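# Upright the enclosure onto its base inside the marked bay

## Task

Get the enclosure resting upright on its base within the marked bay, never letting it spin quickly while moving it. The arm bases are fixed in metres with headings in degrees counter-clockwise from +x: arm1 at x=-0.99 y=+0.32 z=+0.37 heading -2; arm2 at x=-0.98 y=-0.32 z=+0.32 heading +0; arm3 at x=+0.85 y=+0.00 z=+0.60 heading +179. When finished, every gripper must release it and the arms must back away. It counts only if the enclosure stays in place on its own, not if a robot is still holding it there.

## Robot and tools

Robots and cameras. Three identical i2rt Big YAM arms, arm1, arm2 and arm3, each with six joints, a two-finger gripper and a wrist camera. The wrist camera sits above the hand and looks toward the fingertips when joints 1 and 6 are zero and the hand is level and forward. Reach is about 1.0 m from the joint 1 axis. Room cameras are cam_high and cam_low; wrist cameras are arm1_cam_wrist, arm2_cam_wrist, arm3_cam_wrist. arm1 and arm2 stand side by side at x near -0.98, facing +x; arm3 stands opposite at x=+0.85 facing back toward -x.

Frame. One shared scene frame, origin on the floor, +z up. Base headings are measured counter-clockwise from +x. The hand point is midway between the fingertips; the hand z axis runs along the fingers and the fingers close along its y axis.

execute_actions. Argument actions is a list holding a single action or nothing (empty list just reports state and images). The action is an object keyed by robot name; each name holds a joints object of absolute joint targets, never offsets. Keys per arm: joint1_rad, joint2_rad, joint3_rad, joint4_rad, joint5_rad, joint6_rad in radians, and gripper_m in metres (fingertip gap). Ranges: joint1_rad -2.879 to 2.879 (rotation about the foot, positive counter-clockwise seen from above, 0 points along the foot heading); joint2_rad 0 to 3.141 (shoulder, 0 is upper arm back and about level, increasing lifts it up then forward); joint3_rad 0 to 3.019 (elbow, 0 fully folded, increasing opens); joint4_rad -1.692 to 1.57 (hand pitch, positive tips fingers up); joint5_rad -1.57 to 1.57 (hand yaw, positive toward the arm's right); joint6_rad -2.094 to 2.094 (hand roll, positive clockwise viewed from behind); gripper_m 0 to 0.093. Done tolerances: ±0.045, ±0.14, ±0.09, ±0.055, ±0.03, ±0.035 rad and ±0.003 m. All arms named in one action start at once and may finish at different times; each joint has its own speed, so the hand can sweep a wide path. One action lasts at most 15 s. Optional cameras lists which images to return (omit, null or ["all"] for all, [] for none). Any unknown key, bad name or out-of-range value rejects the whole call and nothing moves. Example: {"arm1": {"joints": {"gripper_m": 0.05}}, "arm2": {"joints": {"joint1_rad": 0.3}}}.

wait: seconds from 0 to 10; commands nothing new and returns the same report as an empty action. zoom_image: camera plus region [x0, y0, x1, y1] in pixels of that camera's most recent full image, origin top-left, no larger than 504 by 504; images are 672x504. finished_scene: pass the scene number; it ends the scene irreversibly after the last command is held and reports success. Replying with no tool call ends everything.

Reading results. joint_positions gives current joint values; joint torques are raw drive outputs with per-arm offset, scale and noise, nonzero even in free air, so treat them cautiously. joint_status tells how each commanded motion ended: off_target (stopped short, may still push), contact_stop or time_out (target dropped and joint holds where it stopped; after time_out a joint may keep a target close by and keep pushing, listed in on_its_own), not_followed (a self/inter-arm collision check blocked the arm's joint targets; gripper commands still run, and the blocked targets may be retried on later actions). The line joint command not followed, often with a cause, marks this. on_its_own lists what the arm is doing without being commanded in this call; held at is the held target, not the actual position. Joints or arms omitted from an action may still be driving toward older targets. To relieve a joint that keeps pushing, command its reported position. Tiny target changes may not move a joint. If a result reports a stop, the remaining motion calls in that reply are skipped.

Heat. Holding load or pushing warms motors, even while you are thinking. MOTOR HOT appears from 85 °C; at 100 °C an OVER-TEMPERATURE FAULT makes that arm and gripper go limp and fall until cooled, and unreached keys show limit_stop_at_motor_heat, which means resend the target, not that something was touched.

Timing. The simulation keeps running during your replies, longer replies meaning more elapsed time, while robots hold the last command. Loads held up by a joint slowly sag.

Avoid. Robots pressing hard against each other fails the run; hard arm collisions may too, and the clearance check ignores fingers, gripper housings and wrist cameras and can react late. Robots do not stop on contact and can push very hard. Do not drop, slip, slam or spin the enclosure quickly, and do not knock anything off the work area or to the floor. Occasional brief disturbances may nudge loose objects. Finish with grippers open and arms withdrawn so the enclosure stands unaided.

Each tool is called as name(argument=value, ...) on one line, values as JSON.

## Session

execute_actions(actions=[])

Scene clock: 0.00 s.
Joint torques (N m, as the arm reports them, + toward a larger angle): no reading
arm1.joint_positions: joint1_rad=-0.303 joint2_rad=+0.528 joint3_rad=+1.339 joint4_rad=-1.399 joint5_rad=+0.042 joint6_rad=+0.144 gripper_m=+0.094
arm1.joint_status: not commanded
arm1.hand: x=-0.8106 y=+0.2489 z=+0.8967 quat_wxyz=(-0.472, -0.222, -0.851, +0.067) (m; scene frame)
arm2.joint_positions: joint1_rad=+0.287 joint2_rad=+0.652 joint3_rad=+1.408 joint4_rad=-1.508 joint5_rad=-0.213 joint6_rad=+0.043 gripper_m=+0.095
arm2.joint_status: not commanded
arm2.hand: x=-0.7760 y=-0.2259 z=+0.8326 quat_wxyz=(-0.368, +0.152, -0.902, -0.165) (m; scene frame)
arm3.joint_positions: joint1_rad=-0.227 joint2_rad=+0.467 joint3_rad=+1.367 joint4_rad=-1.364 joint5_rad=-0.021 joint6_rad=+0.259 gripper_m=+0.095
arm3.joint_status: not commanded
arm3.hand: x=+0.6841 y=+0.0355 z=+1.1563 quat_wxyz=(+0.009, +0.824, -0.207, -0.527) (m; scene frame)
pictures: arm1_cam_wrist, arm2_cam_wrist, arm3_cam_wrist, cam_high, cam_low
Images, in order (width x height): arm1_cam_wrist 672x504, arm2_cam_wrist 672x504, arm3_cam_wrist 672x504, cam_high 672x504, cam_low 672x504.

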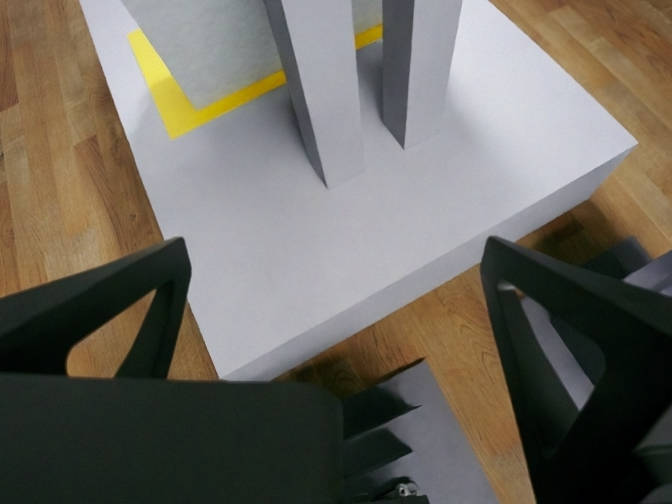

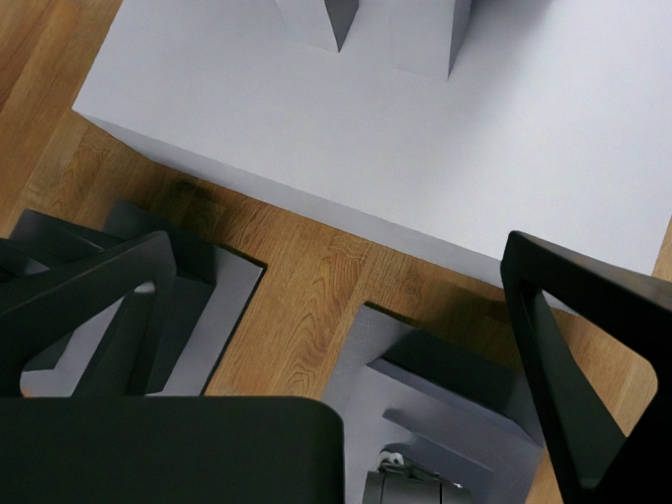

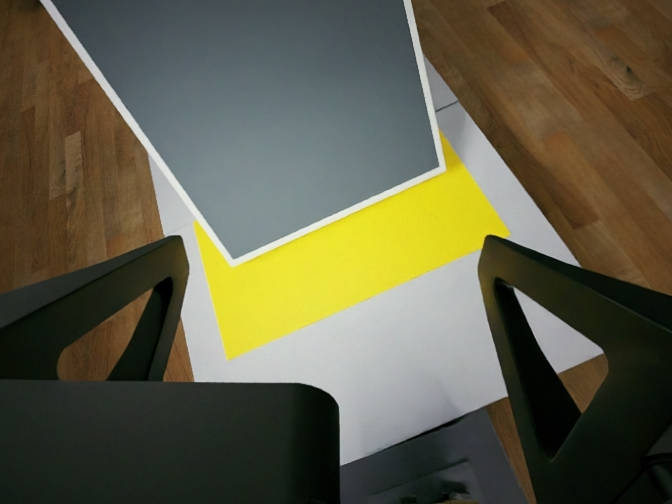

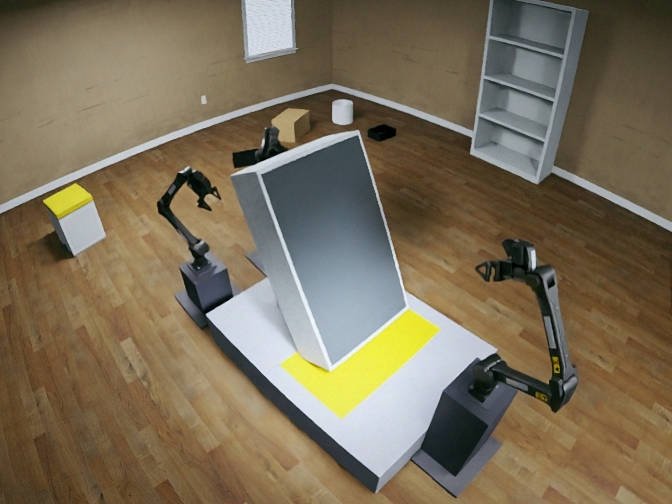

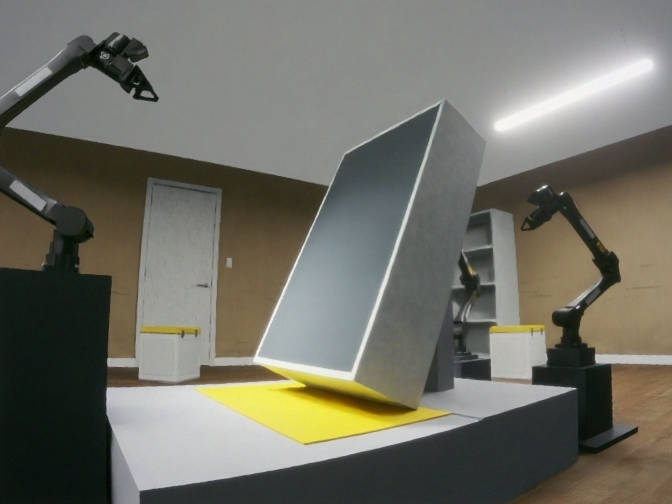

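execute_actions(actions=[{"arm1": {"joints": {"joint1_rad": -0.147, "joint2_rad": 1.023, "joint3_rad": 1.08, "joint4_rad": 0.28, "joint5_rad": 0.0, "joint6_rad": 0.0, "gripper_m": 0.0}}, "arm2": {"joints": {"joint1_rad": 0.188, "joint2_rad": 0.995, "joint3_rad": 1.08, "joint4_rad": 0.27, "joint5_rad": 0.0, "joint6_rad": 0.0, "gripper_m": 0.0}}, "arm3": {"joints": {"joint1_rad": 0.03, "joint2_rad": 1.70, "joint3_rad": 1.61, "joint4_rad": -0.141, "joint5_rad": 0.0, "joint6_rad": 0.0}}}])

Scene clock: 2.53 s.
Joint torques (N m, as the arm reports them, + toward a larger angle): arm1=[-0.37 -7.84 10.05  2.33 -0.21 -0.14] | arm2=[-1.39 -4.21 15.81  2.05  0.11 -0.1 ] | arm3=[  0.06 -18.    13.62   2.71   0.07  -0.16]
arm1.joint_positions: joint1_rad=-0.158 joint2_rad=+1.029 joint3_rad=+1.068 joint4_rad=+0.266 joint5_rad=+0.002 joint6_rad=+0.010 gripper_m=+0.001
arm1.joint_status: all done
arm1.hand: x=-0.5023 y=+0.2227 z=+0.9576 quat_wxyz=(-0.805, -0.061, -0.585, +0.078) (m; scene frame)
arm2.joint_positions: joint1_rad=+0.198 joint2_rad=+1.004 joint3_rad=+1.046 joint4_rad=+0.255 joint5_rad=-0.003 joint6_rad=+0.013 gripper_m=+0.001
arm2.joint_status: all done
arm2.hand: x=-0.4896 y=-0.2241 z=+0.8920 quat_wxyz=(-0.795, +0.055, -0.597, -0.088) (m; scene frame)
arm3.joint_positions: joint1_rad=+0.023 joint2_rad=+1.713 joint3_rad=+1.594 joint4_rad=-0.167 joint5_rad=-0.001 joint6_rad=+0.015 gripper_m=+0.095
arm3.joint_status: all done
arm3.hand: x=+0.0929 y=-0.0031 z=+0.9871 quat_wxyz=(+0.002, +0.800, -0.003, -0.600) (m; scene frame)
pictures: arm1_cam_wrist, arm2_cam_wrist, arm3_cam_wrist, cam_high, cam_low
Images, in order (width x height): arm1_cam_wrist 672x504, arm2_cam_wrist 672x504, arm3_cam_wrist 672x504, cam_high 672x504, cam_low 672x504.

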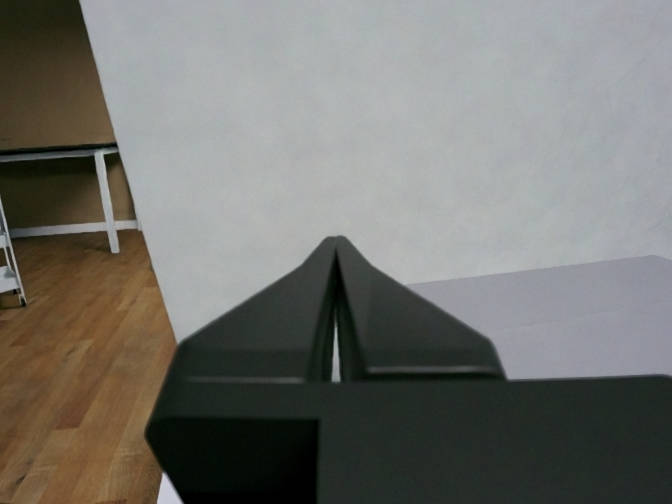

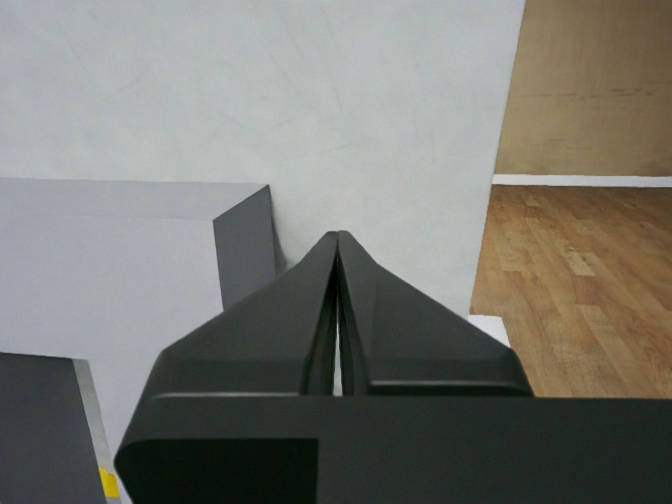

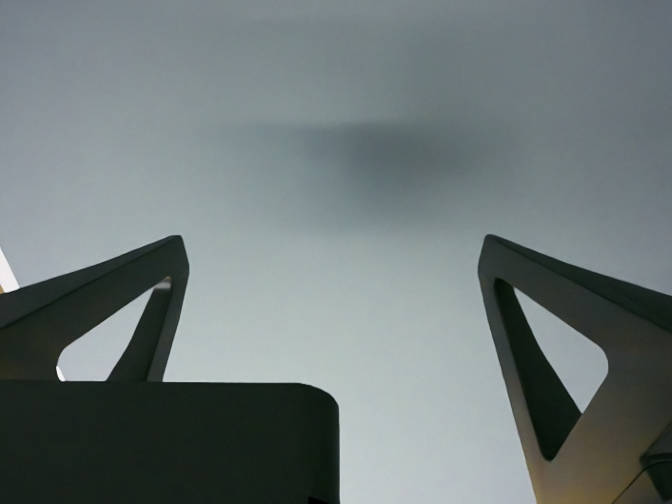

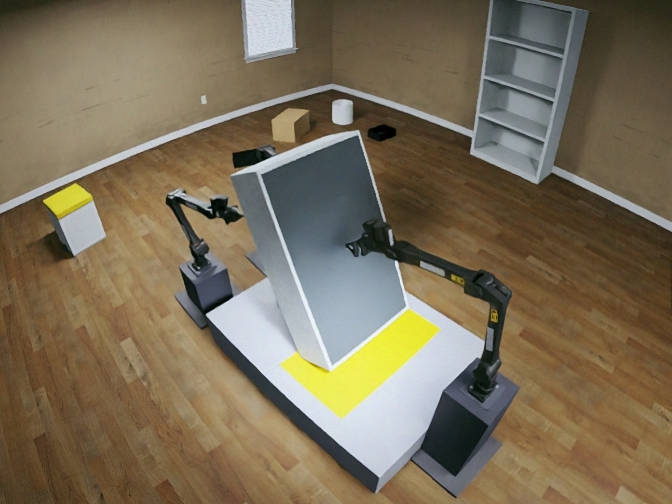

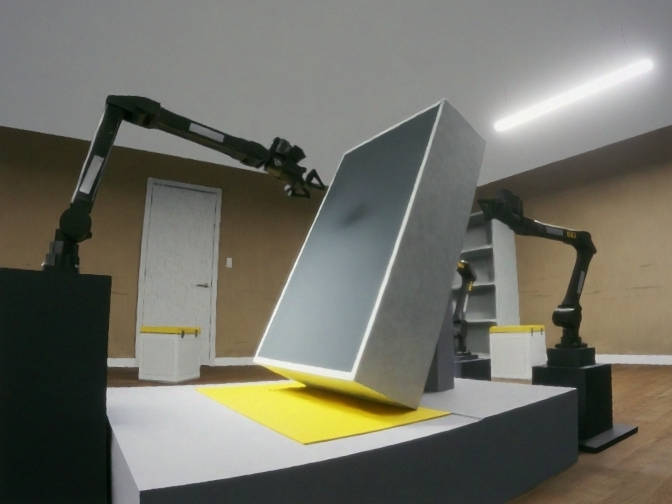

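execute_actions(actions=[{"arm1": {"joints": {"joint1_rad": -0.072, "joint2_rad": 1.30, "joint3_rad": 1.25, "joint4_rad": 0.48}}, "arm2": {"joints": {"joint2_rad": 1.26, "joint3_rad": 1.35, "joint4_rad": 0.39}}, "arm3": {"joints": {"joint2_rad": 2.05, "joint3_rad": 2.11, "joint4_rad": -0.32}}}])

Scene clock: 4.77 s.
Joint torques (N m, as the arm reports them, + toward a larger angle): arm1=[  0.05 -12.86  11.29   2.5   -0.13  -0.11] | arm2=[-1.35 -7.54 17.51  1.82  0.1  -0.1 ] | arm3=[  0.02 -22.46  17.15   1.19   0.07  -0.16]
arm1.joint_positions: joint1_rad=-0.078 joint2_rad=+1.304 joint3_rad=+1.215 joint4_rad=+0.468 joint5_rad=+0.001 joint6_rad=+0.010 gripper_m=+0.001
arm1.joint_status: all done
arm1.hand: x=-0.4009 y=+0.2511 z=+0.9502 quat_wxyz=(-0.829, -0.035, -0.557, +0.047) (m; scene frame)
arm2.joint_positions: joint1_rad=+0.198 joint2_rad=+1.262 joint3_rad=+1.298 joint4_rad=+0.379 joint5_rad=-0.003 joint6_rad=+0.013 gripper_m=+0.001
arm2.joint_status: all done
arm2.hand: x=-0.4050 y=-0.2072 z=+0.9414 quat_wxyz=(-0.829, +0.050, -0.549, -0.092) (m; scene frame)
arm3.joint_positions: joint1_rad=+0.023 joint2_rad=+2.051 joint3_rad=+2.058 joint4_rad=-0.306 joint5_rad=-0.001 joint6_rad=+0.015 gripper_m=+0.095
arm3.joint_status: all done
arm3.hand: x=-0.0232 y=-0.0031 z=+0.9708 quat_wxyz=(+0.002, +0.804, -0.003, -0.594) (m; scene frame)
pictures: arm1_cam_wrist, arm2_cam_wrist, arm3_cam_wrist, cam_high, cam_low
Images, in order (width x height): arm1_cam_wrist 672x504, arm2_cam_wrist 672x504, arm3_cam_wrist 672x504, cam_high 672x504, cam_low 672x504.

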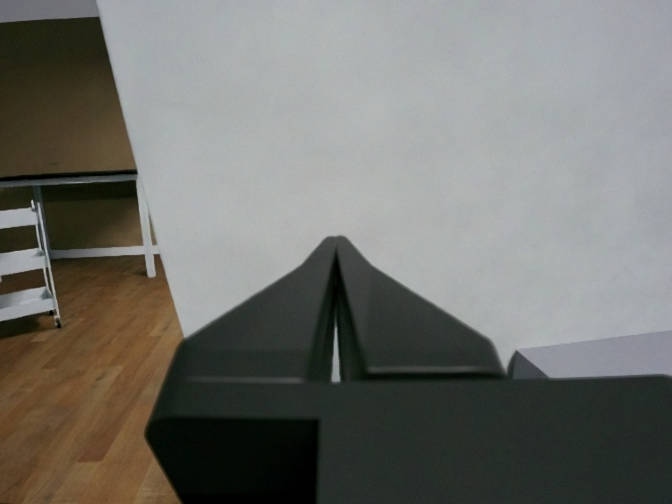

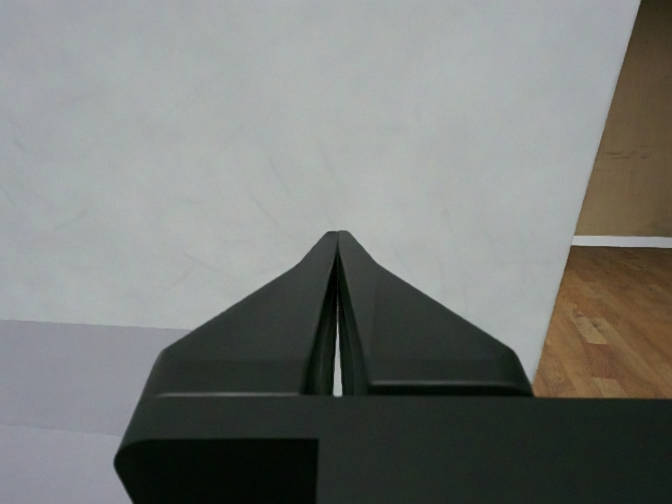

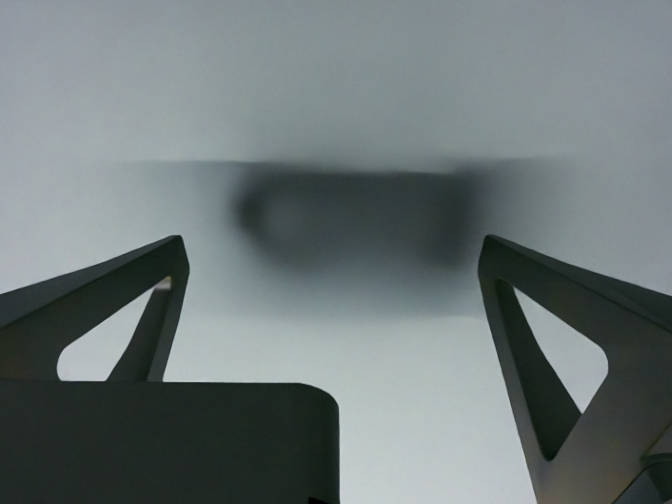

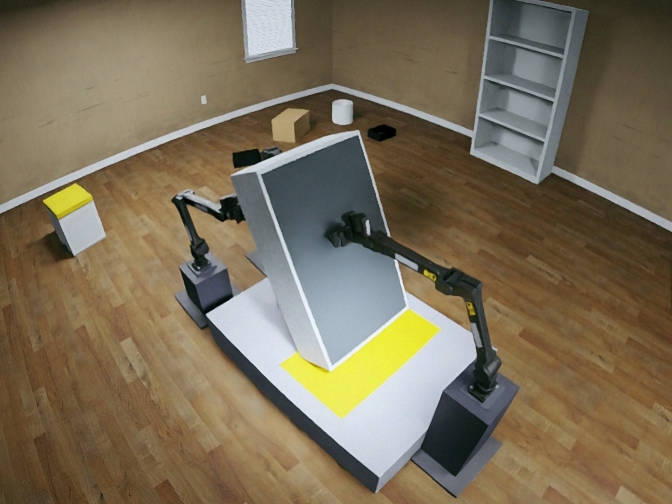

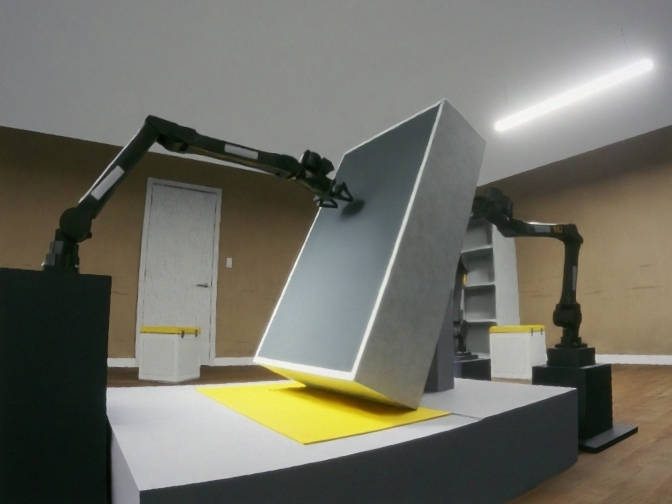

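execute_actions(actions=[{"arm1": {"joints": {"joint2_rad": 1.391, "joint3_rad": 1.335}}, "arm2": {"joints": {"joint2_rad": 1.365, "joint3_rad": 1.448}}}], cameras=["cam_low", "arm3_cam_wrist"])

Scene clock: 5.83 s.
Joint torques (N m, as the arm reports them, + toward a larger angle): arm1=[ -0.54 -11.87  12.66   2.56  -0.2   -0.13] | arm2=[-1.32 -8.08 16.74  1.74  0.1  -0.1 ] | arm3=[ -0.01 -21.97  17.11   1.19   0.07  -0.17]
arm1.joint_positions: joint1_rad=-0.078 joint2_rad=+1.373 joint3_rad=+1.289 joint4_rad=+0.470 joint5_rad=+0.001 joint6_rad=+0.010 gripper_m=+0.001
arm1.joint_status: all done
arm1.hand: x=-0.3754 y=+0.2481 z=+0.9552 quat_wxyz=(-0.831, -0.035, -0.554, +0.047) (m; scene frame)
arm2.joint_positions: joint1_rad=+0.198 joint2_rad=+1.357 joint3_rad=+1.404 joint4_rad=+0.380 joint5_rad=-0.003 joint6_rad=+0.013 gripper_m=+0.001
arm2.joint_status: all done
arm2.hand: x=-0.3704 y=-0.2002 z=+0.9506 quat_wxyz=(-0.832, +0.050, -0.544, -0.092) (m; scene frame)
arm3.joint_positions: joint1_rad=+0.023 joint2_rad=+2.051 joint3_rad=+2.058 joint4_rad=-0.306 joint5_rad=-0.001 joint6_rad=+0.015 gripper_m=+0.095
arm3.joint_status: not commanded
arm3.hand: x=-0.0232 y=-0.0031 z=+0.9708 quat_wxyz=(+0.002, +0.804, -0.003, -0.594) (m; scene frame)
pictures: arm3_cam_wrist, cam_low
Images, in order (width x height): arm3_cam_wrist 672x504, cam_low 672x504.

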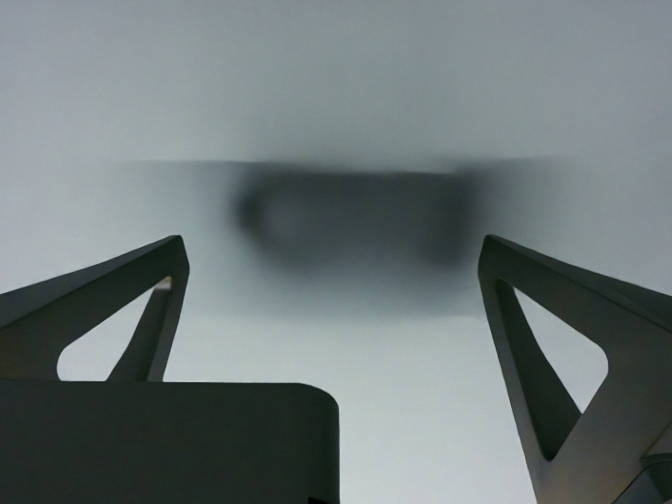

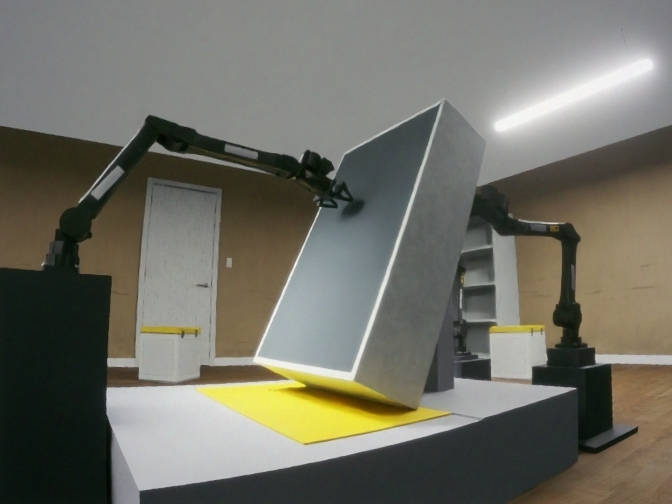

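execute_actions(actions=[{"arm1": {"joints": {"joint2_rad": 1.469, "joint3_rad": 1.411}}, "arm2": {"joints": {"joint2_rad": 1.437, "joint3_rad": 1.514}}}], cameras=["cam_low", "arm3_cam_wrist"])

Scene clock: 7.80 s.
Joint torques (N m, as the arm reports them, + toward a larger angle): arm1=[-0.56 -6.82 16.12  2.1  -0.13 -0.14] | arm2=[-1.37 -8.17 17.43  1.62  0.08 -0.1 ] | arm3=[ -0.02 -22.09  17.06   1.17   0.07  -0.16]
arm1.joint_positions: joint1_rad=-0.078 joint2_rad=+1.393 joint3_rad=+1.311 joint4_rad=+0.477 joint5_rad=+0.000 joint6_rad=+0.009 gripper_m=+0.001
arm1.joint_status: joint3_rad time_out (moved +0.023 of +0.122); the others done
arm1.on_its_own: joint3_rad reads +1.311 and still pushes toward +1.411 since a time_out
arm1.hand: x=-0.3687 y=+0.2475 z=+0.9589 quat_wxyz=(-0.834, -0.034, -0.549, +0.047) (m; scene frame)
arm2.joint_positions: joint1_rad=+0.198 joint2_rad=+1.418 joint3_rad=+1.463 joint4_rad=+0.384 joint5_rad=-0.003 joint6_rad=+0.012 gripper_m=+0.001
arm2.joint_status: all done
arm2.hand: x=-0.3473 y=-0.1956 z=+0.9495 quat_wxyz=(-0.833, +0.050, -0.544, -0.092) (m; scene frame)
arm3.joint_positions: joint1_rad=+0.023 joint2_rad=+2.051 joint3_rad=+2.058 joint4_rad=-0.306 joint5_rad=-0.001 joint6_rad=+0.015 gripper_m=+0.095
arm3.joint_status: not commanded
arm3.hand: x=-0.0232 y=-0.0031 z=+0.9708 quat_wxyz=(+0.002, +0.804, -0.003, -0.594) (m; scene frame)
pictures: arm3_cam_wrist, cam_low
Images, in order (width x height): arm3_cam_wrist 672x504, cam_low 672x504.

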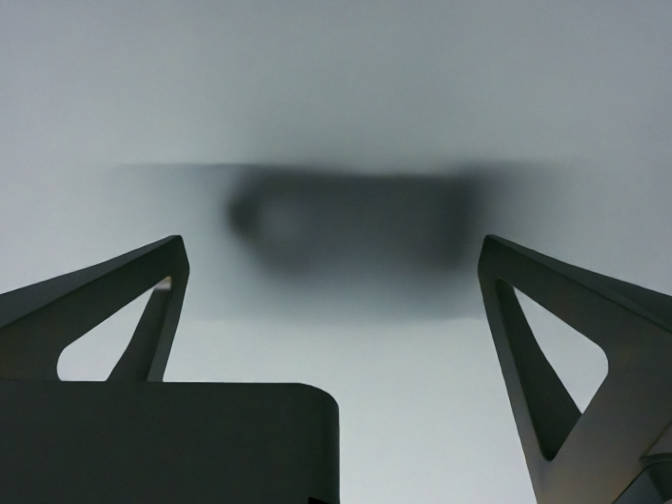

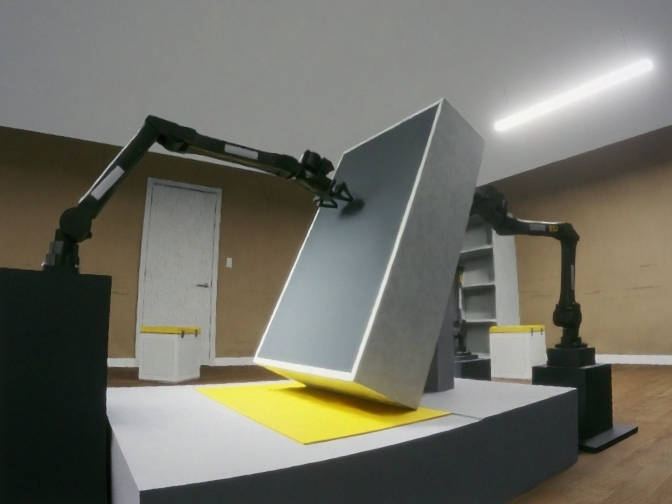

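execute_actions(actions=[{"arm1": {"joints": {"joint2_rad": 1.41, "joint3_rad": 1.355}}, "arm2": {"joints": {"joint2_rad": 1.503, "joint3_rad": 1.581}}}], cameras=["cam_low", "cam_high", "arm3_cam_wrist", "arm2_cam_wrist"])

Scene clock: 11.53 s.
Joint torques (N m, as the arm reports them, + toward a larger angle): arm1=[ -1.09 -13.16  12.36   2.19  -0.13  -0.13] | arm2=[-1.41 -4.46 21.86  1.65 -0.07 -0.1 ] | arm3=[  0.   -22.29  17.08   1.17   0.07  -0.17]
arm1.joint_positions: joint1_rad=-0.078 joint2_rad=+1.393 joint3_rad=+1.311 joint4_rad=+0.477 joint5_rad=+0.000 joint6_rad=+0.009 gripper_m=+0.001
arm1.joint_status: all done
arm1.hand: x=-0.3687 y=+0.2475 z=+0.9589 quat_wxyz=(-0.834, -0.034, -0.549, +0.047) (m; scene frame)
arm2.joint_positions: joint1_rad=+0.198 joint2_rad=+1.436 joint3_rad=+1.485 joint4_rad=+0.384 joint5_rad=+0.001 joint6_rad=+0.012 gripper_m=+0.001
arm2.joint_status: joint3_rad time_out (moved +0.023 of +0.118); the others done
arm2.on_its_own: joint3_rad reads +1.485 and still pushes toward +1.581 since a time_out
arm2.hand: x=-0.3409 y=-0.1950 z=+0.9520 quat_wxyz=(-0.834, +0.048, -0.542, -0.091) (m; scene frame)
arm3.joint_positions: joint1_rad=+0.023 joint2_rad=+2.051 joint3_rad=+2.058 joint4_rad=-0.306 joint5_rad=-0.001 joint6_rad=+0.015 gripper_m=+0.095
arm3.joint_status: not commanded
arm3.hand: x=-0.0232 y=-0.0031 z=+0.9708 quat_wxyz=(+0.002, +0.804, -0.003, -0.594) (m; scene frame)
pictures: arm2_cam_wrist, arm3_cam_wrist, cam_high, cam_low
Images, in order (width x height): arm2_cam_wrist 672x504, arm3_cam_wrist 672x504, cam_high 672x504, cam_low 672x504.

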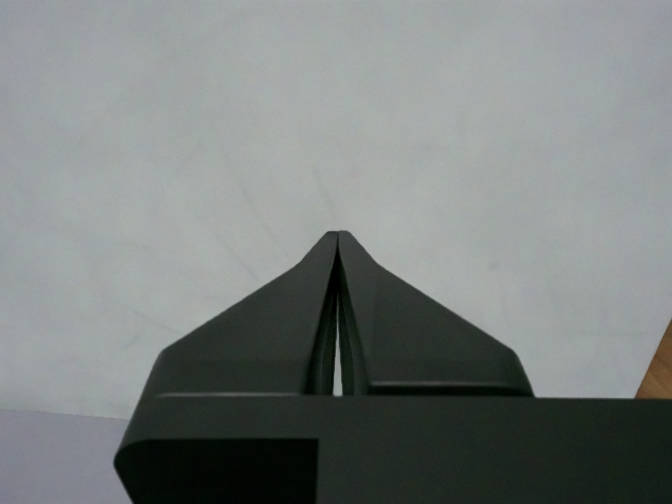

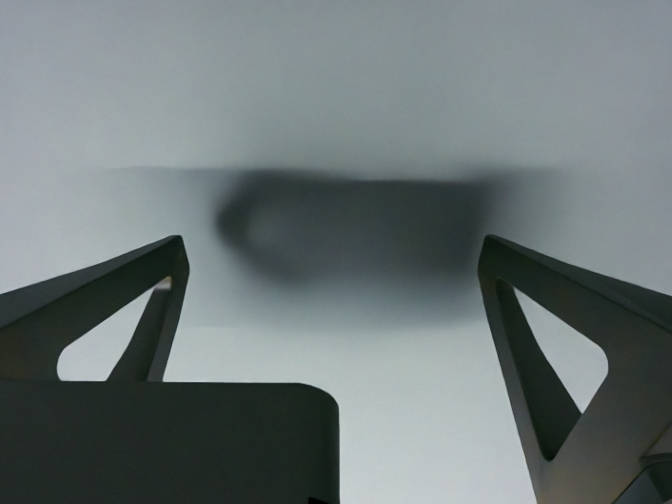

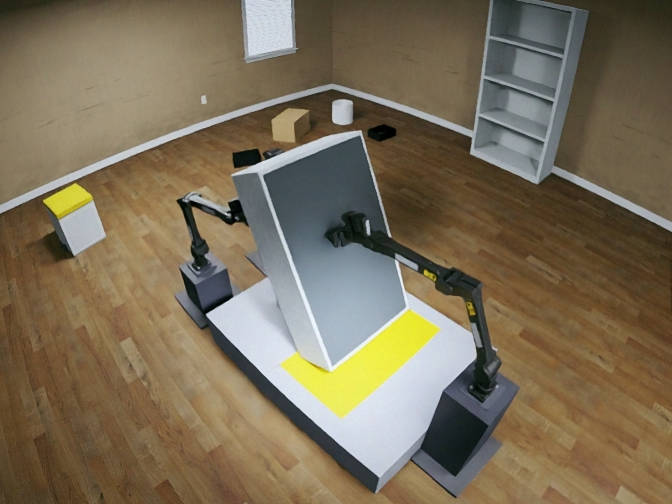

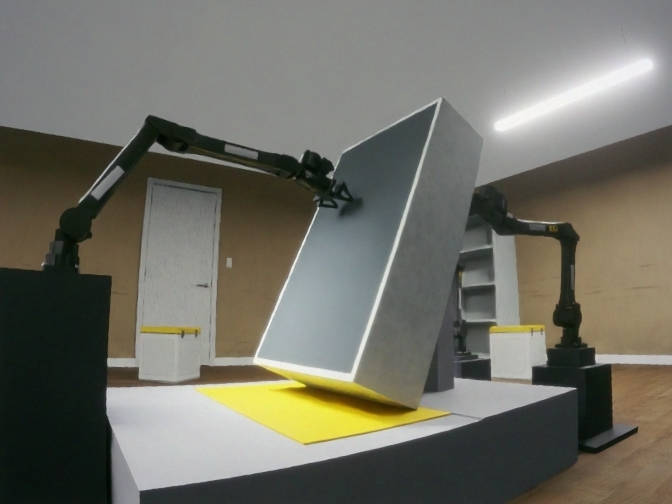

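execute_actions(actions=[{"arm1": {"joints": {"joint2_rad": 1.522, "joint3_rad": 1.471}}, "arm2": {"joints": {"joint2_rad": 1.565, "joint3_rad": 1.642}}, "arm3": {"joints": {"joint2_rad": 1.97, "joint3_rad": 1.928, "joint4_rad": -0.231}}}], cameras=["cam_low", "cam_high", "arm3_cam_wrist"])

Scene clock: 12.93 s.
Joint torques (N m, as the arm reports them, + toward a larger angle): arm1=[ -0.48 -13.92  12.75   1.89  -0.1   -0.15] | arm2=[-0.93 -8.9  17.23  1.6   0.   -0.1 ] | arm3=[  0.07 -22.51  11.28   2.81   0.07  -0.16]
arm1.joint_positions: joint1_rad=-0.078 joint2_rad=+1.505 joint3_rad=+1.422 joint4_rad=+0.478 joint5_rad=-0.001 joint6_rad=+0.009 gripper_m=+0.001
arm1.joint_status: all done
arm1.hand: x=-0.3258 y=+0.2425 z=+0.9558 quat_wxyz=(-0.833, -0.033, -0.550, +0.047) (m; scene frame)
arm2.joint_positions: joint1_rad=+0.195 joint2_rad=+1.534 joint3_rad=+1.591 joint4_rad=+0.384 joint5_rad=+0.000 joint6_rad=+0.012 gripper_m=+0.001
arm2.joint_status: all done
arm2.hand: x=-0.3050 y=-0.1895 z=+0.9533 quat_wxyz=(-0.836, +0.047, -0.539, -0.090) (m; scene frame)
arm3.joint_positions: joint1_rad=+0.023 joint2_rad=+1.984 joint3_rad=+1.937 joint4_rad=-0.258 joint5_rad=-0.001 joint6_rad=+0.015 gripper_m=+0.095
arm3.joint_status: all done
arm3.hand: x=-0.0015 y=-0.0030 z=+0.9643 quat_wxyz=(+0.002, +0.806, -0.003, -0.592) (m; scene frame)
pictures: arm3_cam_wrist, cam_high, cam_low
Images, in order (width x height): arm3_cam_wrist 672x504, cam_high 672x504, cam_low 672x504.

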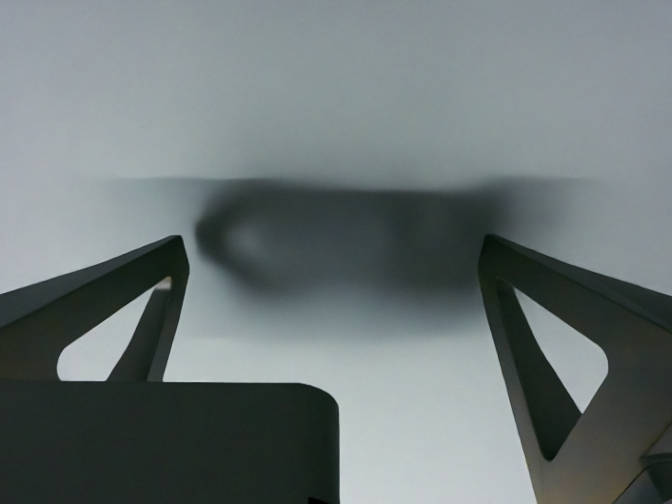

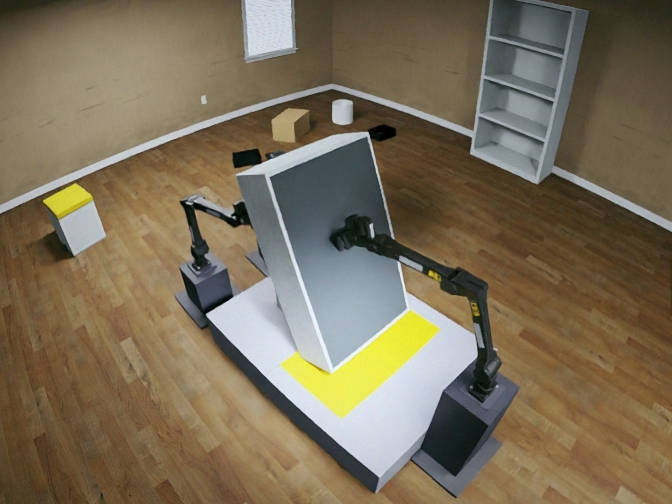

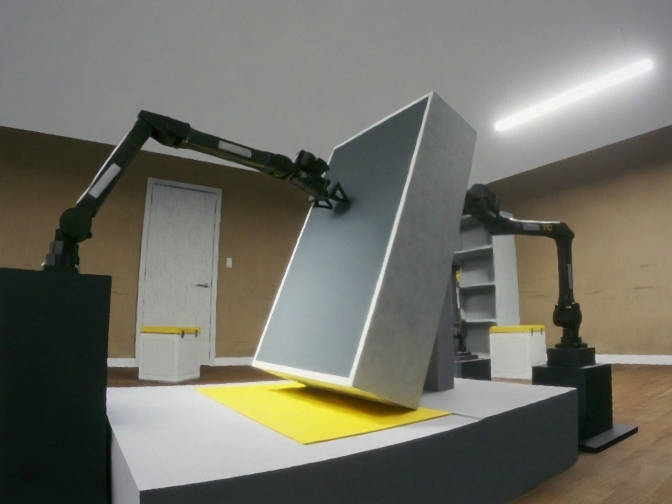

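execute_actions(actions=[])

Scene clock: 13.60 s.
Joint torques (N m, as the arm reports them, + toward a larger angle): arm1=[ -0.6  -15.6   12.68   2.21  -0.12  -0.18] | arm2=[-1.06 -9.1  17.38  1.57 -0.01 -0.09] | arm3=[  0.   -22.25  11.27   2.77   0.07  -0.17]
arm1.joint_positions: joint1_rad=-0.078 joint2_rad=+1.505 joint3_rad=+1.422 joint4_rad=+0.478 joint5_rad=-0.001 joint6_rad=+0.009 gripper_m=+0.001
arm1.joint_status: all done
arm1.hand: x=-0.3258 y=+0.2425 z=+0.9558 quat_wxyz=(-0.833, -0.033, -0.550, +0.047) (m; scene frame)
arm2.joint_positions: joint1_rad=+0.195 joint2_rad=+1.534 joint3_rad=+1.591 joint4_rad=+0.384 joint5_rad=+0.000 joint6_rad=+0.012 gripper_m=+0.001
arm2.joint_status: all done
arm2.hand: x=-0.3050 y=-0.1895 z=+0.9533 quat_wxyz=(-0.836, +0.047, -0.539, -0.090) (m; scene frame)
arm3.joint_positions: joint1_rad=+0.023 joint2_rad=+1.984 joint3_rad=+1.937 joint4_rad=-0.258 joint5_rad=-0.001 joint6_rad=+0.015 gripper_m=+0.095
arm3.joint_status: all done
arm3.hand: x=-0.0015 y=-0.0030 z=+0.9643 quat_wxyz=(+0.002, +0.806, -0.003, -0.592) (m; scene frame)
pictures: arm1_cam_wrist, arm2_cam_wrist, arm3_cam_wrist, cam_high, cam_low
Images, in order (width x height): arm1_cam_wrist 672x504, arm2_cam_wrist 672x504, arm3_cam_wrist 672x504, cam_high 672x504, cam_low 672x504.

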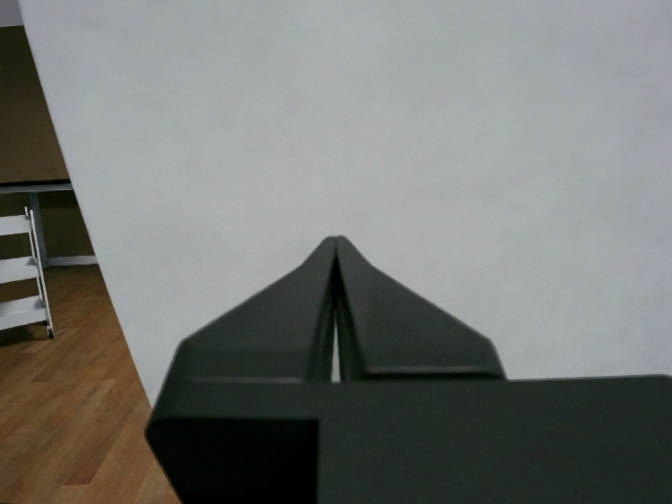

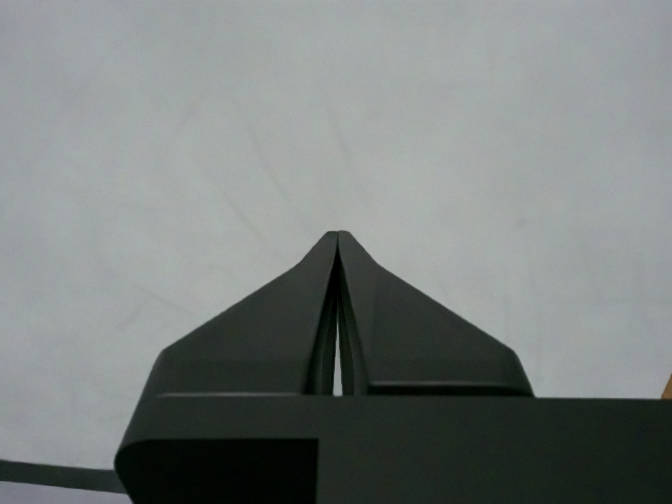

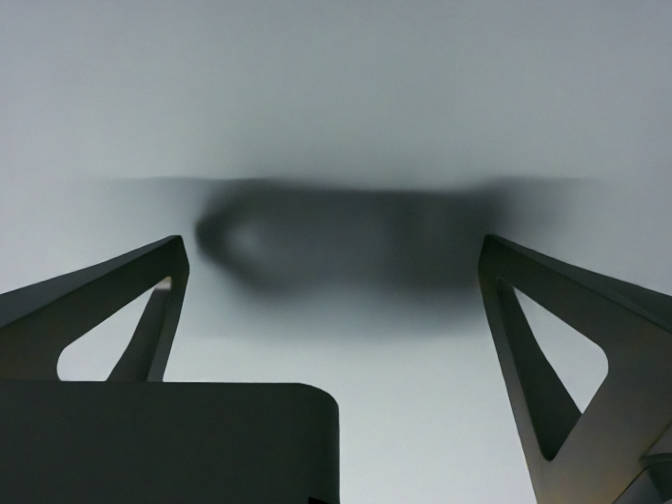

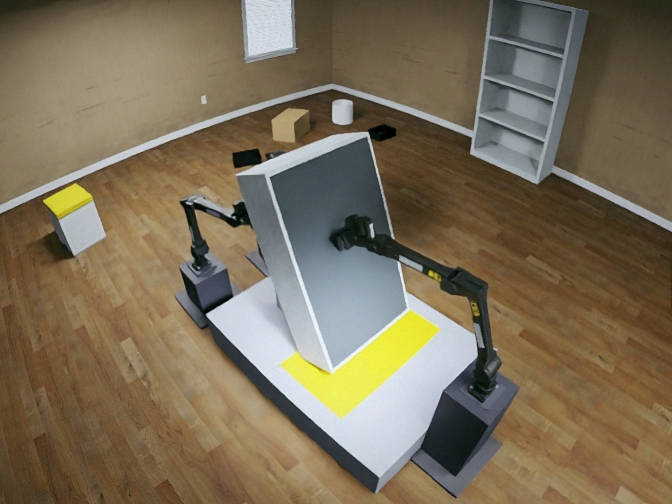

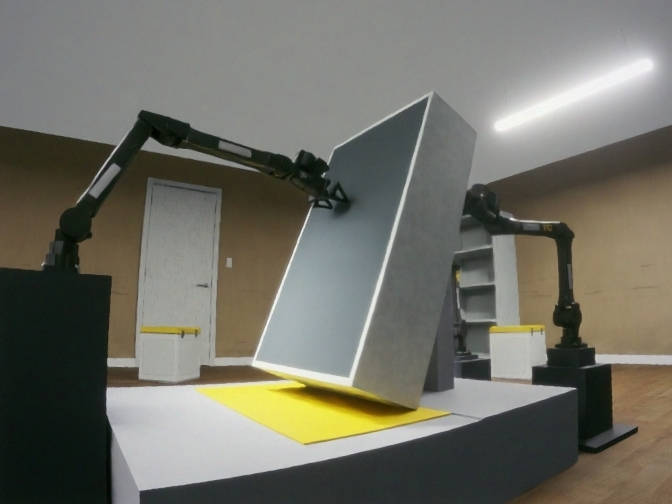

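execute_actions(actions=[{"arm1":{"joints":{"joint2_rad":1.602,"joint3_rad":1.559}},"arm2":{"joints":{"joint2_rad":1.645,"joint3_rad":1.73}},"arm3":{"joints":{"joint2_rad":1.903,"joint3_rad":1.815,"joint4_rad":-0.192}}}], cameras=["cam_low"])

Scene clock: 15.23 s.
Joint torques (N m, as the arm reports them, + toward a larger angle): arm1=[ -0.88 -15.67  12.91   2.2   -0.04  -0.17] | arm2=[ -1.04 -11.39  17.07   1.63  -0.05  -0.09] | arm3=[  0.03 -21.61  11.21   2.81   0.11  -0.16]
arm1.joint_positions: joint1_rad=-0.078 joint2_rad=+1.579 joint3_rad=+1.507 joint4_rad=+0.478 joint5_rad=-0.001 joint6_rad=+0.009 gripper_m=+0.001
arm1.joint_status: all done
arm1.hand: x=-0.2986 y=+0.2393 z=+0.9586 quat_wxyz=(-0.836, -0.033, -0.546, +0.047) (m; scene frame)
arm2.joint_positions: joint1_rad=+0.194 joint2_rad=+1.628 joint3_rad=+1.682 joint4_rad=+0.384 joint5_rad=+0.000 joint6_rad=+0.012 gripper_m=+0.001
arm2.joint_status: all done
arm2.hand: x=-0.2698 y=-0.1831 z=+0.9442 quat_wxyz=(-0.836, +0.047, -0.540, -0.089) (m; scene frame)
arm3.joint_positions: joint1_rad=+0.023 joint2_rad=+1.924 joint3_rad=+1.824 joint4_rad=-0.218 joint5_rad=-0.002 joint6_rad=+0.014 gripper_m=+0.095
arm3.joint_status: all done
arm3.hand: x=+0.0206 y=-0.0033 z=+0.9529 quat_wxyz=(+0.002, +0.810, -0.003, -0.586) (m; scene frame)
pictures: cam_low
Images, in order (width x height): cam_low 672x504.

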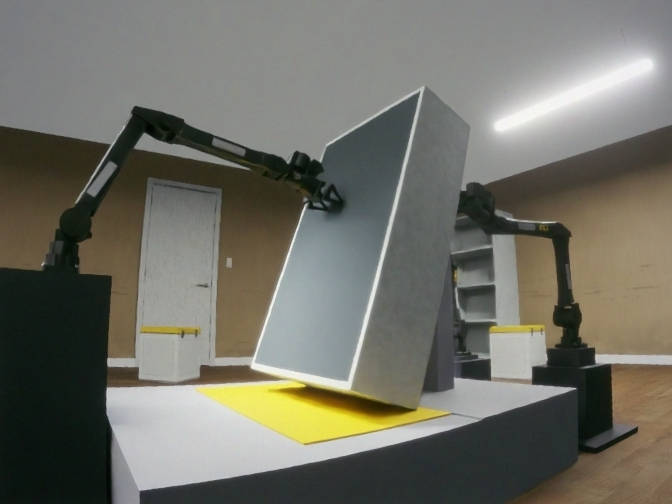

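execute_actions(actions=[{"arm1":{"joints":{"joint2_rad":1.68,"joint3_rad":1.645}},"arm2":{"joints":{"joint2_rad":1.708,"joint3_rad":1.812}},"arm3":{"joints":{"joint2_rad":1.825,"joint3_rad":1.705,"joint4_rad":-0.147}}}], cameras=["cam_low"])

Scene clock: 16.70 s.
Joint torques (N m, as the arm reports them, + toward a larger angle): arm1=[ -0.02 -16.89  12.84   1.94  -0.03  -0.15] | arm2=[ -1.   -12.6   17.66   1.58  -0.07  -0.09] | arm3=[ -0.07 -18.93  11.61   2.76   0.12  -0.09]
arm1.joint_positions: joint1_rad=-0.078 joint2_rad=+1.655 joint3_rad=+1.593 joint4_rad=+0.478 joint5_rad=-0.001 joint6_rad=+0.009 gripper_m=+0.001
arm1.joint_status: all done
arm1.hand: x=-0.2707 y=+0.2360 z=+0.9583 quat_wxyz=(-0.839, -0.033, -0.541, +0.047) (m; scene frame)
arm2.joint_positions: joint1_rad=+0.194 joint2_rad=+1.691 joint3_rad=+1.758 joint4_rad=+0.384 joint5_rad=+0.001 joint6_rad=+0.012 gripper_m=+0.001
arm2.joint_status: all done
arm2.hand: x=-0.2485 y=-0.1790 z=+0.9454 quat_wxyz=(-0.839, +0.046, -0.534, -0.090) (m; scene frame)
arm3.joint_positions: joint1_rad=+0.024 joint2_rad=+1.829 joint3_rad=+1.709 joint4_rad=-0.173 joint5_rad=-0.003 joint6_rad=+0.007 gripper_m=+0.095
arm3.joint_status: all done
arm3.hand: x=+0.0518 y=-0.0040 z=+0.9680 quat_wxyz=(+0.001, +0.802, +0.001, -0.597) (m; scene frame)
pictures: cam_low
Images, in order (width x height): cam_low 672x504.

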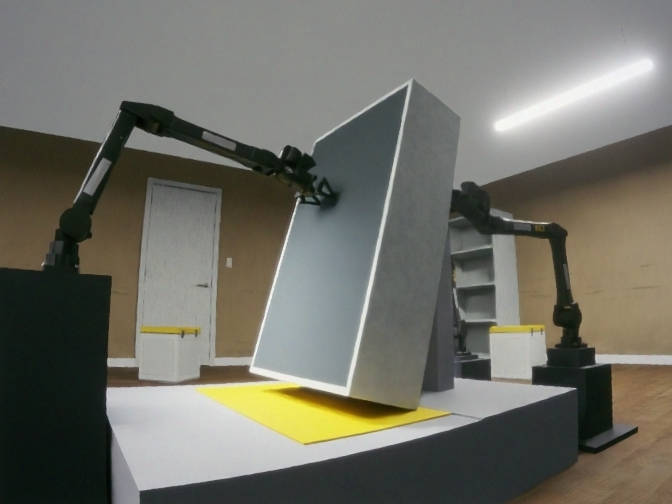

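execute_actions(actions=[{"arm1":{"joints":{"joint2_rad":1.76,"joint3_rad":1.733}},"arm2":{"joints":{"joint2_rad":1.788,"joint3_rad":1.90}},"arm3":{"joints":{"joint2_rad":1.755,"joint3_rad":1.608,"joint4_rad":-0.13}}}], cameras=["cam_low"])

Scene clock: 18.33 s.
Joint torques (N m, as the arm reports them, + toward a larger angle): arm1=[ -0.06 -18.04  12.61   1.85  -0.09  -0.21] | arm2=[ -0.88 -14.25  17.29   1.62  -0.08  -0.09] | arm3=[  0.32 -14.99  13.18   2.75   0.44   0.03]
arm1.joint_positions: joint1_rad=-0.078 joint2_rad=+1.736 joint3_rad=+1.683 joint4_rad=+0.478 joint5_rad=-0.001 joint6_rad=+0.009 gripper_m=+0.001
arm1.joint_status: all done
arm1.hand: x=-0.2422 y=+0.2325 z=+0.9549 quat_wxyz=(-0.841, -0.032, -0.538, +0.047) (m; scene frame)
arm2.joint_positions: joint1_rad=+0.194 joint2_rad=+1.774 joint3_rad=+1.849 joint4_rad=+0.384 joint5_rad=+0.001 joint6_rad=+0.012 gripper_m=+0.001
arm2.joint_status: all done
arm2.hand: x=-0.2201 y=-0.1733 z=+0.9392 quat_wxyz=(-0.841, +0.046, -0.531, -0.090) (m; scene frame)
arm3.joint_positions: joint1_rad=+0.025 joint2_rad=+1.728 joint3_rad=+1.597 joint4_rad=-0.156 joint5_rad=-0.011 joint6_rad=-0.004 gripper_m=+0.095
arm3.joint_status: all done
arm3.hand: x=+0.0880 y=-0.0060 z=+0.9802 quat_wxyz=(+0.001, +0.801, +0.008, -0.599) (m; scene frame)
pictures: cam_low
Images, in order (width x height): cam_low 672x504.

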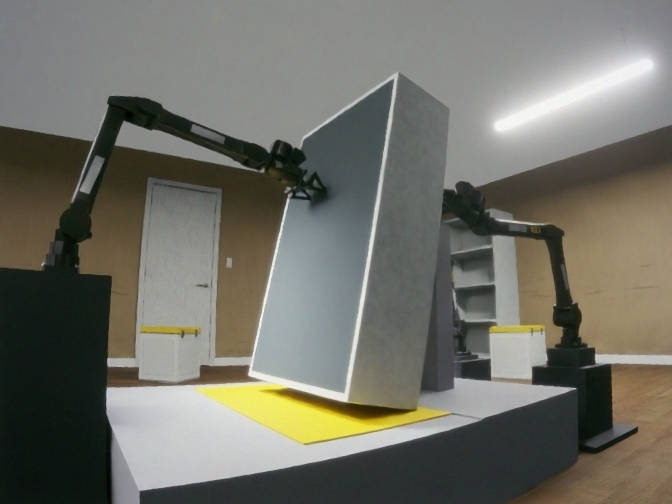

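execute_actions(actions=[{"arm1":{"joints":{"joint2_rad":1.825,"joint3_rad":1.805}},"arm2":{"joints":{"joint2_rad":1.85,"joint3_rad":1.97}},"arm3":{"joints":{"joint2_rad":1.705,"joint3_rad":1.55,"joint4_rad":-0.12}}}], cameras=["cam_low"])

Scene clock: 19.60 s.
Joint torques (N m, as the arm reports them, + toward a larger angle): arm1=[ -0.88 -19.78  12.7    2.13  -0.05  -0.16] | arm2=[ -1.02 -14.4   17.22   1.53  -0.08  -0.1 ] | arm3=[ -0.01 -12.46  15.54   3.04   0.37   0.07]
arm1.joint_positions: joint1_rad=-0.078 joint2_rad=+1.796 joint3_rad=+1.754 joint4_rad=+0.478 joint5_rad=-0.001 joint6_rad=+0.009 gripper_m=+0.001
arm1.joint_status: all done
arm1.hand: x=-0.2216 y=+0.2301 z=+0.9531 quat_wxyz=(-0.844, -0.032, -0.533, +0.047) (m; scene frame)
arm2.joint_positions: joint1_rad=+0.194 joint2_rad=+1.831 joint3_rad=+1.918 joint4_rad=+0.384 joint5_rad=+0.001 joint6_rad=+0.012 gripper_m=+0.001
arm2.joint_status: all done
arm2.hand: x=-0.2020 y=-0.1697 z=+0.9375 quat_wxyz=(-0.845, +0.045, -0.526, -0.090) (m; scene frame)
arm3.joint_positions: joint1_rad=+0.025 joint2_rad=+1.662 joint3_rad=+1.511 joint4_rad=-0.156 joint5_rad=-0.009 joint6_rad=-0.008 gripper_m=+0.095
arm3.joint_status: all done
arm3.hand: x=+0.1147 y=-0.0055 z=+0.9749 quat_wxyz=(-0.001, +0.807, +0.009, -0.591) (m; scene frame)
pictures: cam_low
Images, in order (width x height): cam_low 672x504.

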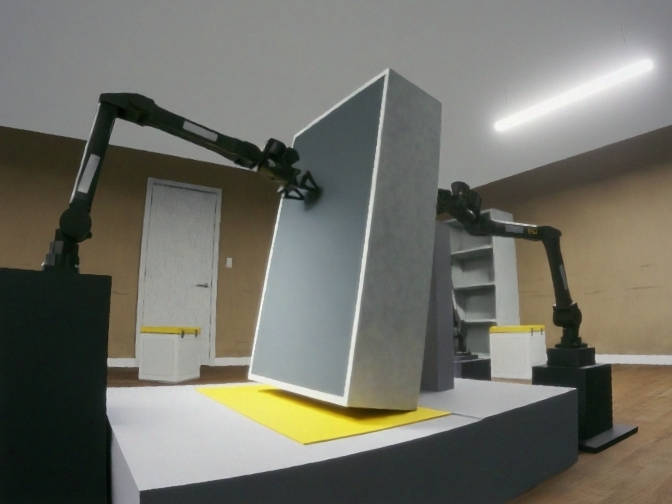

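execute_actions(actions=[{"arm3":{"joints":{"joint2_rad":1.65,"joint3_rad":1.49,"joint4_rad":-0.11}}}], cameras=["cam_low"])

Scene clock: 20.80 s.
Joint torques (N m, as the arm reports them, + toward a larger angle): arm1=[  0.44 -20.98  13.01   1.74  -0.15  -0.15] | arm2=[ -0.94 -14.69  17.38   1.58  -0.08  -0.09] | arm3=[ -0.1  -10.75  17.58   3.94   0.3    0.07]
arm1.joint_positions: joint1_rad=-0.078 joint2_rad=+1.796 joint3_rad=+1.754 joint4_rad=+0.478 joint5_rad=-0.001 joint6_rad=+0.009 gripper_m=+0.001
arm1.joint_status: not commanded
arm1.hand: x=-0.2216 y=+0.2301 z=+0.9531 quat_wxyz=(-0.844, -0.032, -0.533, +0.047) (m; scene frame)
arm2.joint_positions: joint1_rad=+0.194 joint2_rad=+1.831 joint3_rad=+1.918 joint4_rad=+0.384 joint5_rad=+0.001 joint6_rad=+0.012 gripper_m=+0.001
arm2.joint_status: not commanded
arm2.hand: x=-0.2020 y=-0.1697 z=+0.9375 quat_wxyz=(-0.845, +0.045, -0.526, -0.090) (m; scene frame)
arm3.joint_positions: joint1_rad=+0.025 joint2_rad=+1.597 joint3_rad=+1.430 joint4_rad=-0.167 joint5_rad=-0.008 joint6_rad=-0.008 gripper_m=+0.095
arm3.joint_status: joint4_rad off_target (ended at -0.167, target -0.110); the others done
arm3.hand: x=+0.1423 y=-0.0051 z=+0.9688 quat_wxyz=(-0.001, +0.815, +0.009, -0.580) (m; scene frame)
pictures: cam_low
Images, in order (width x height): cam_low 672x504.

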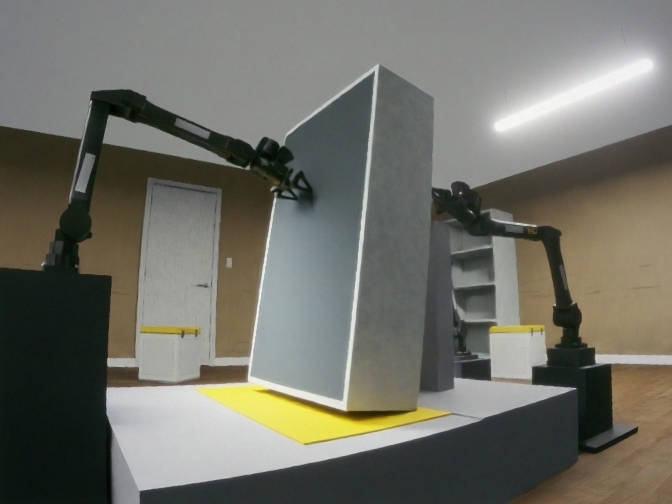

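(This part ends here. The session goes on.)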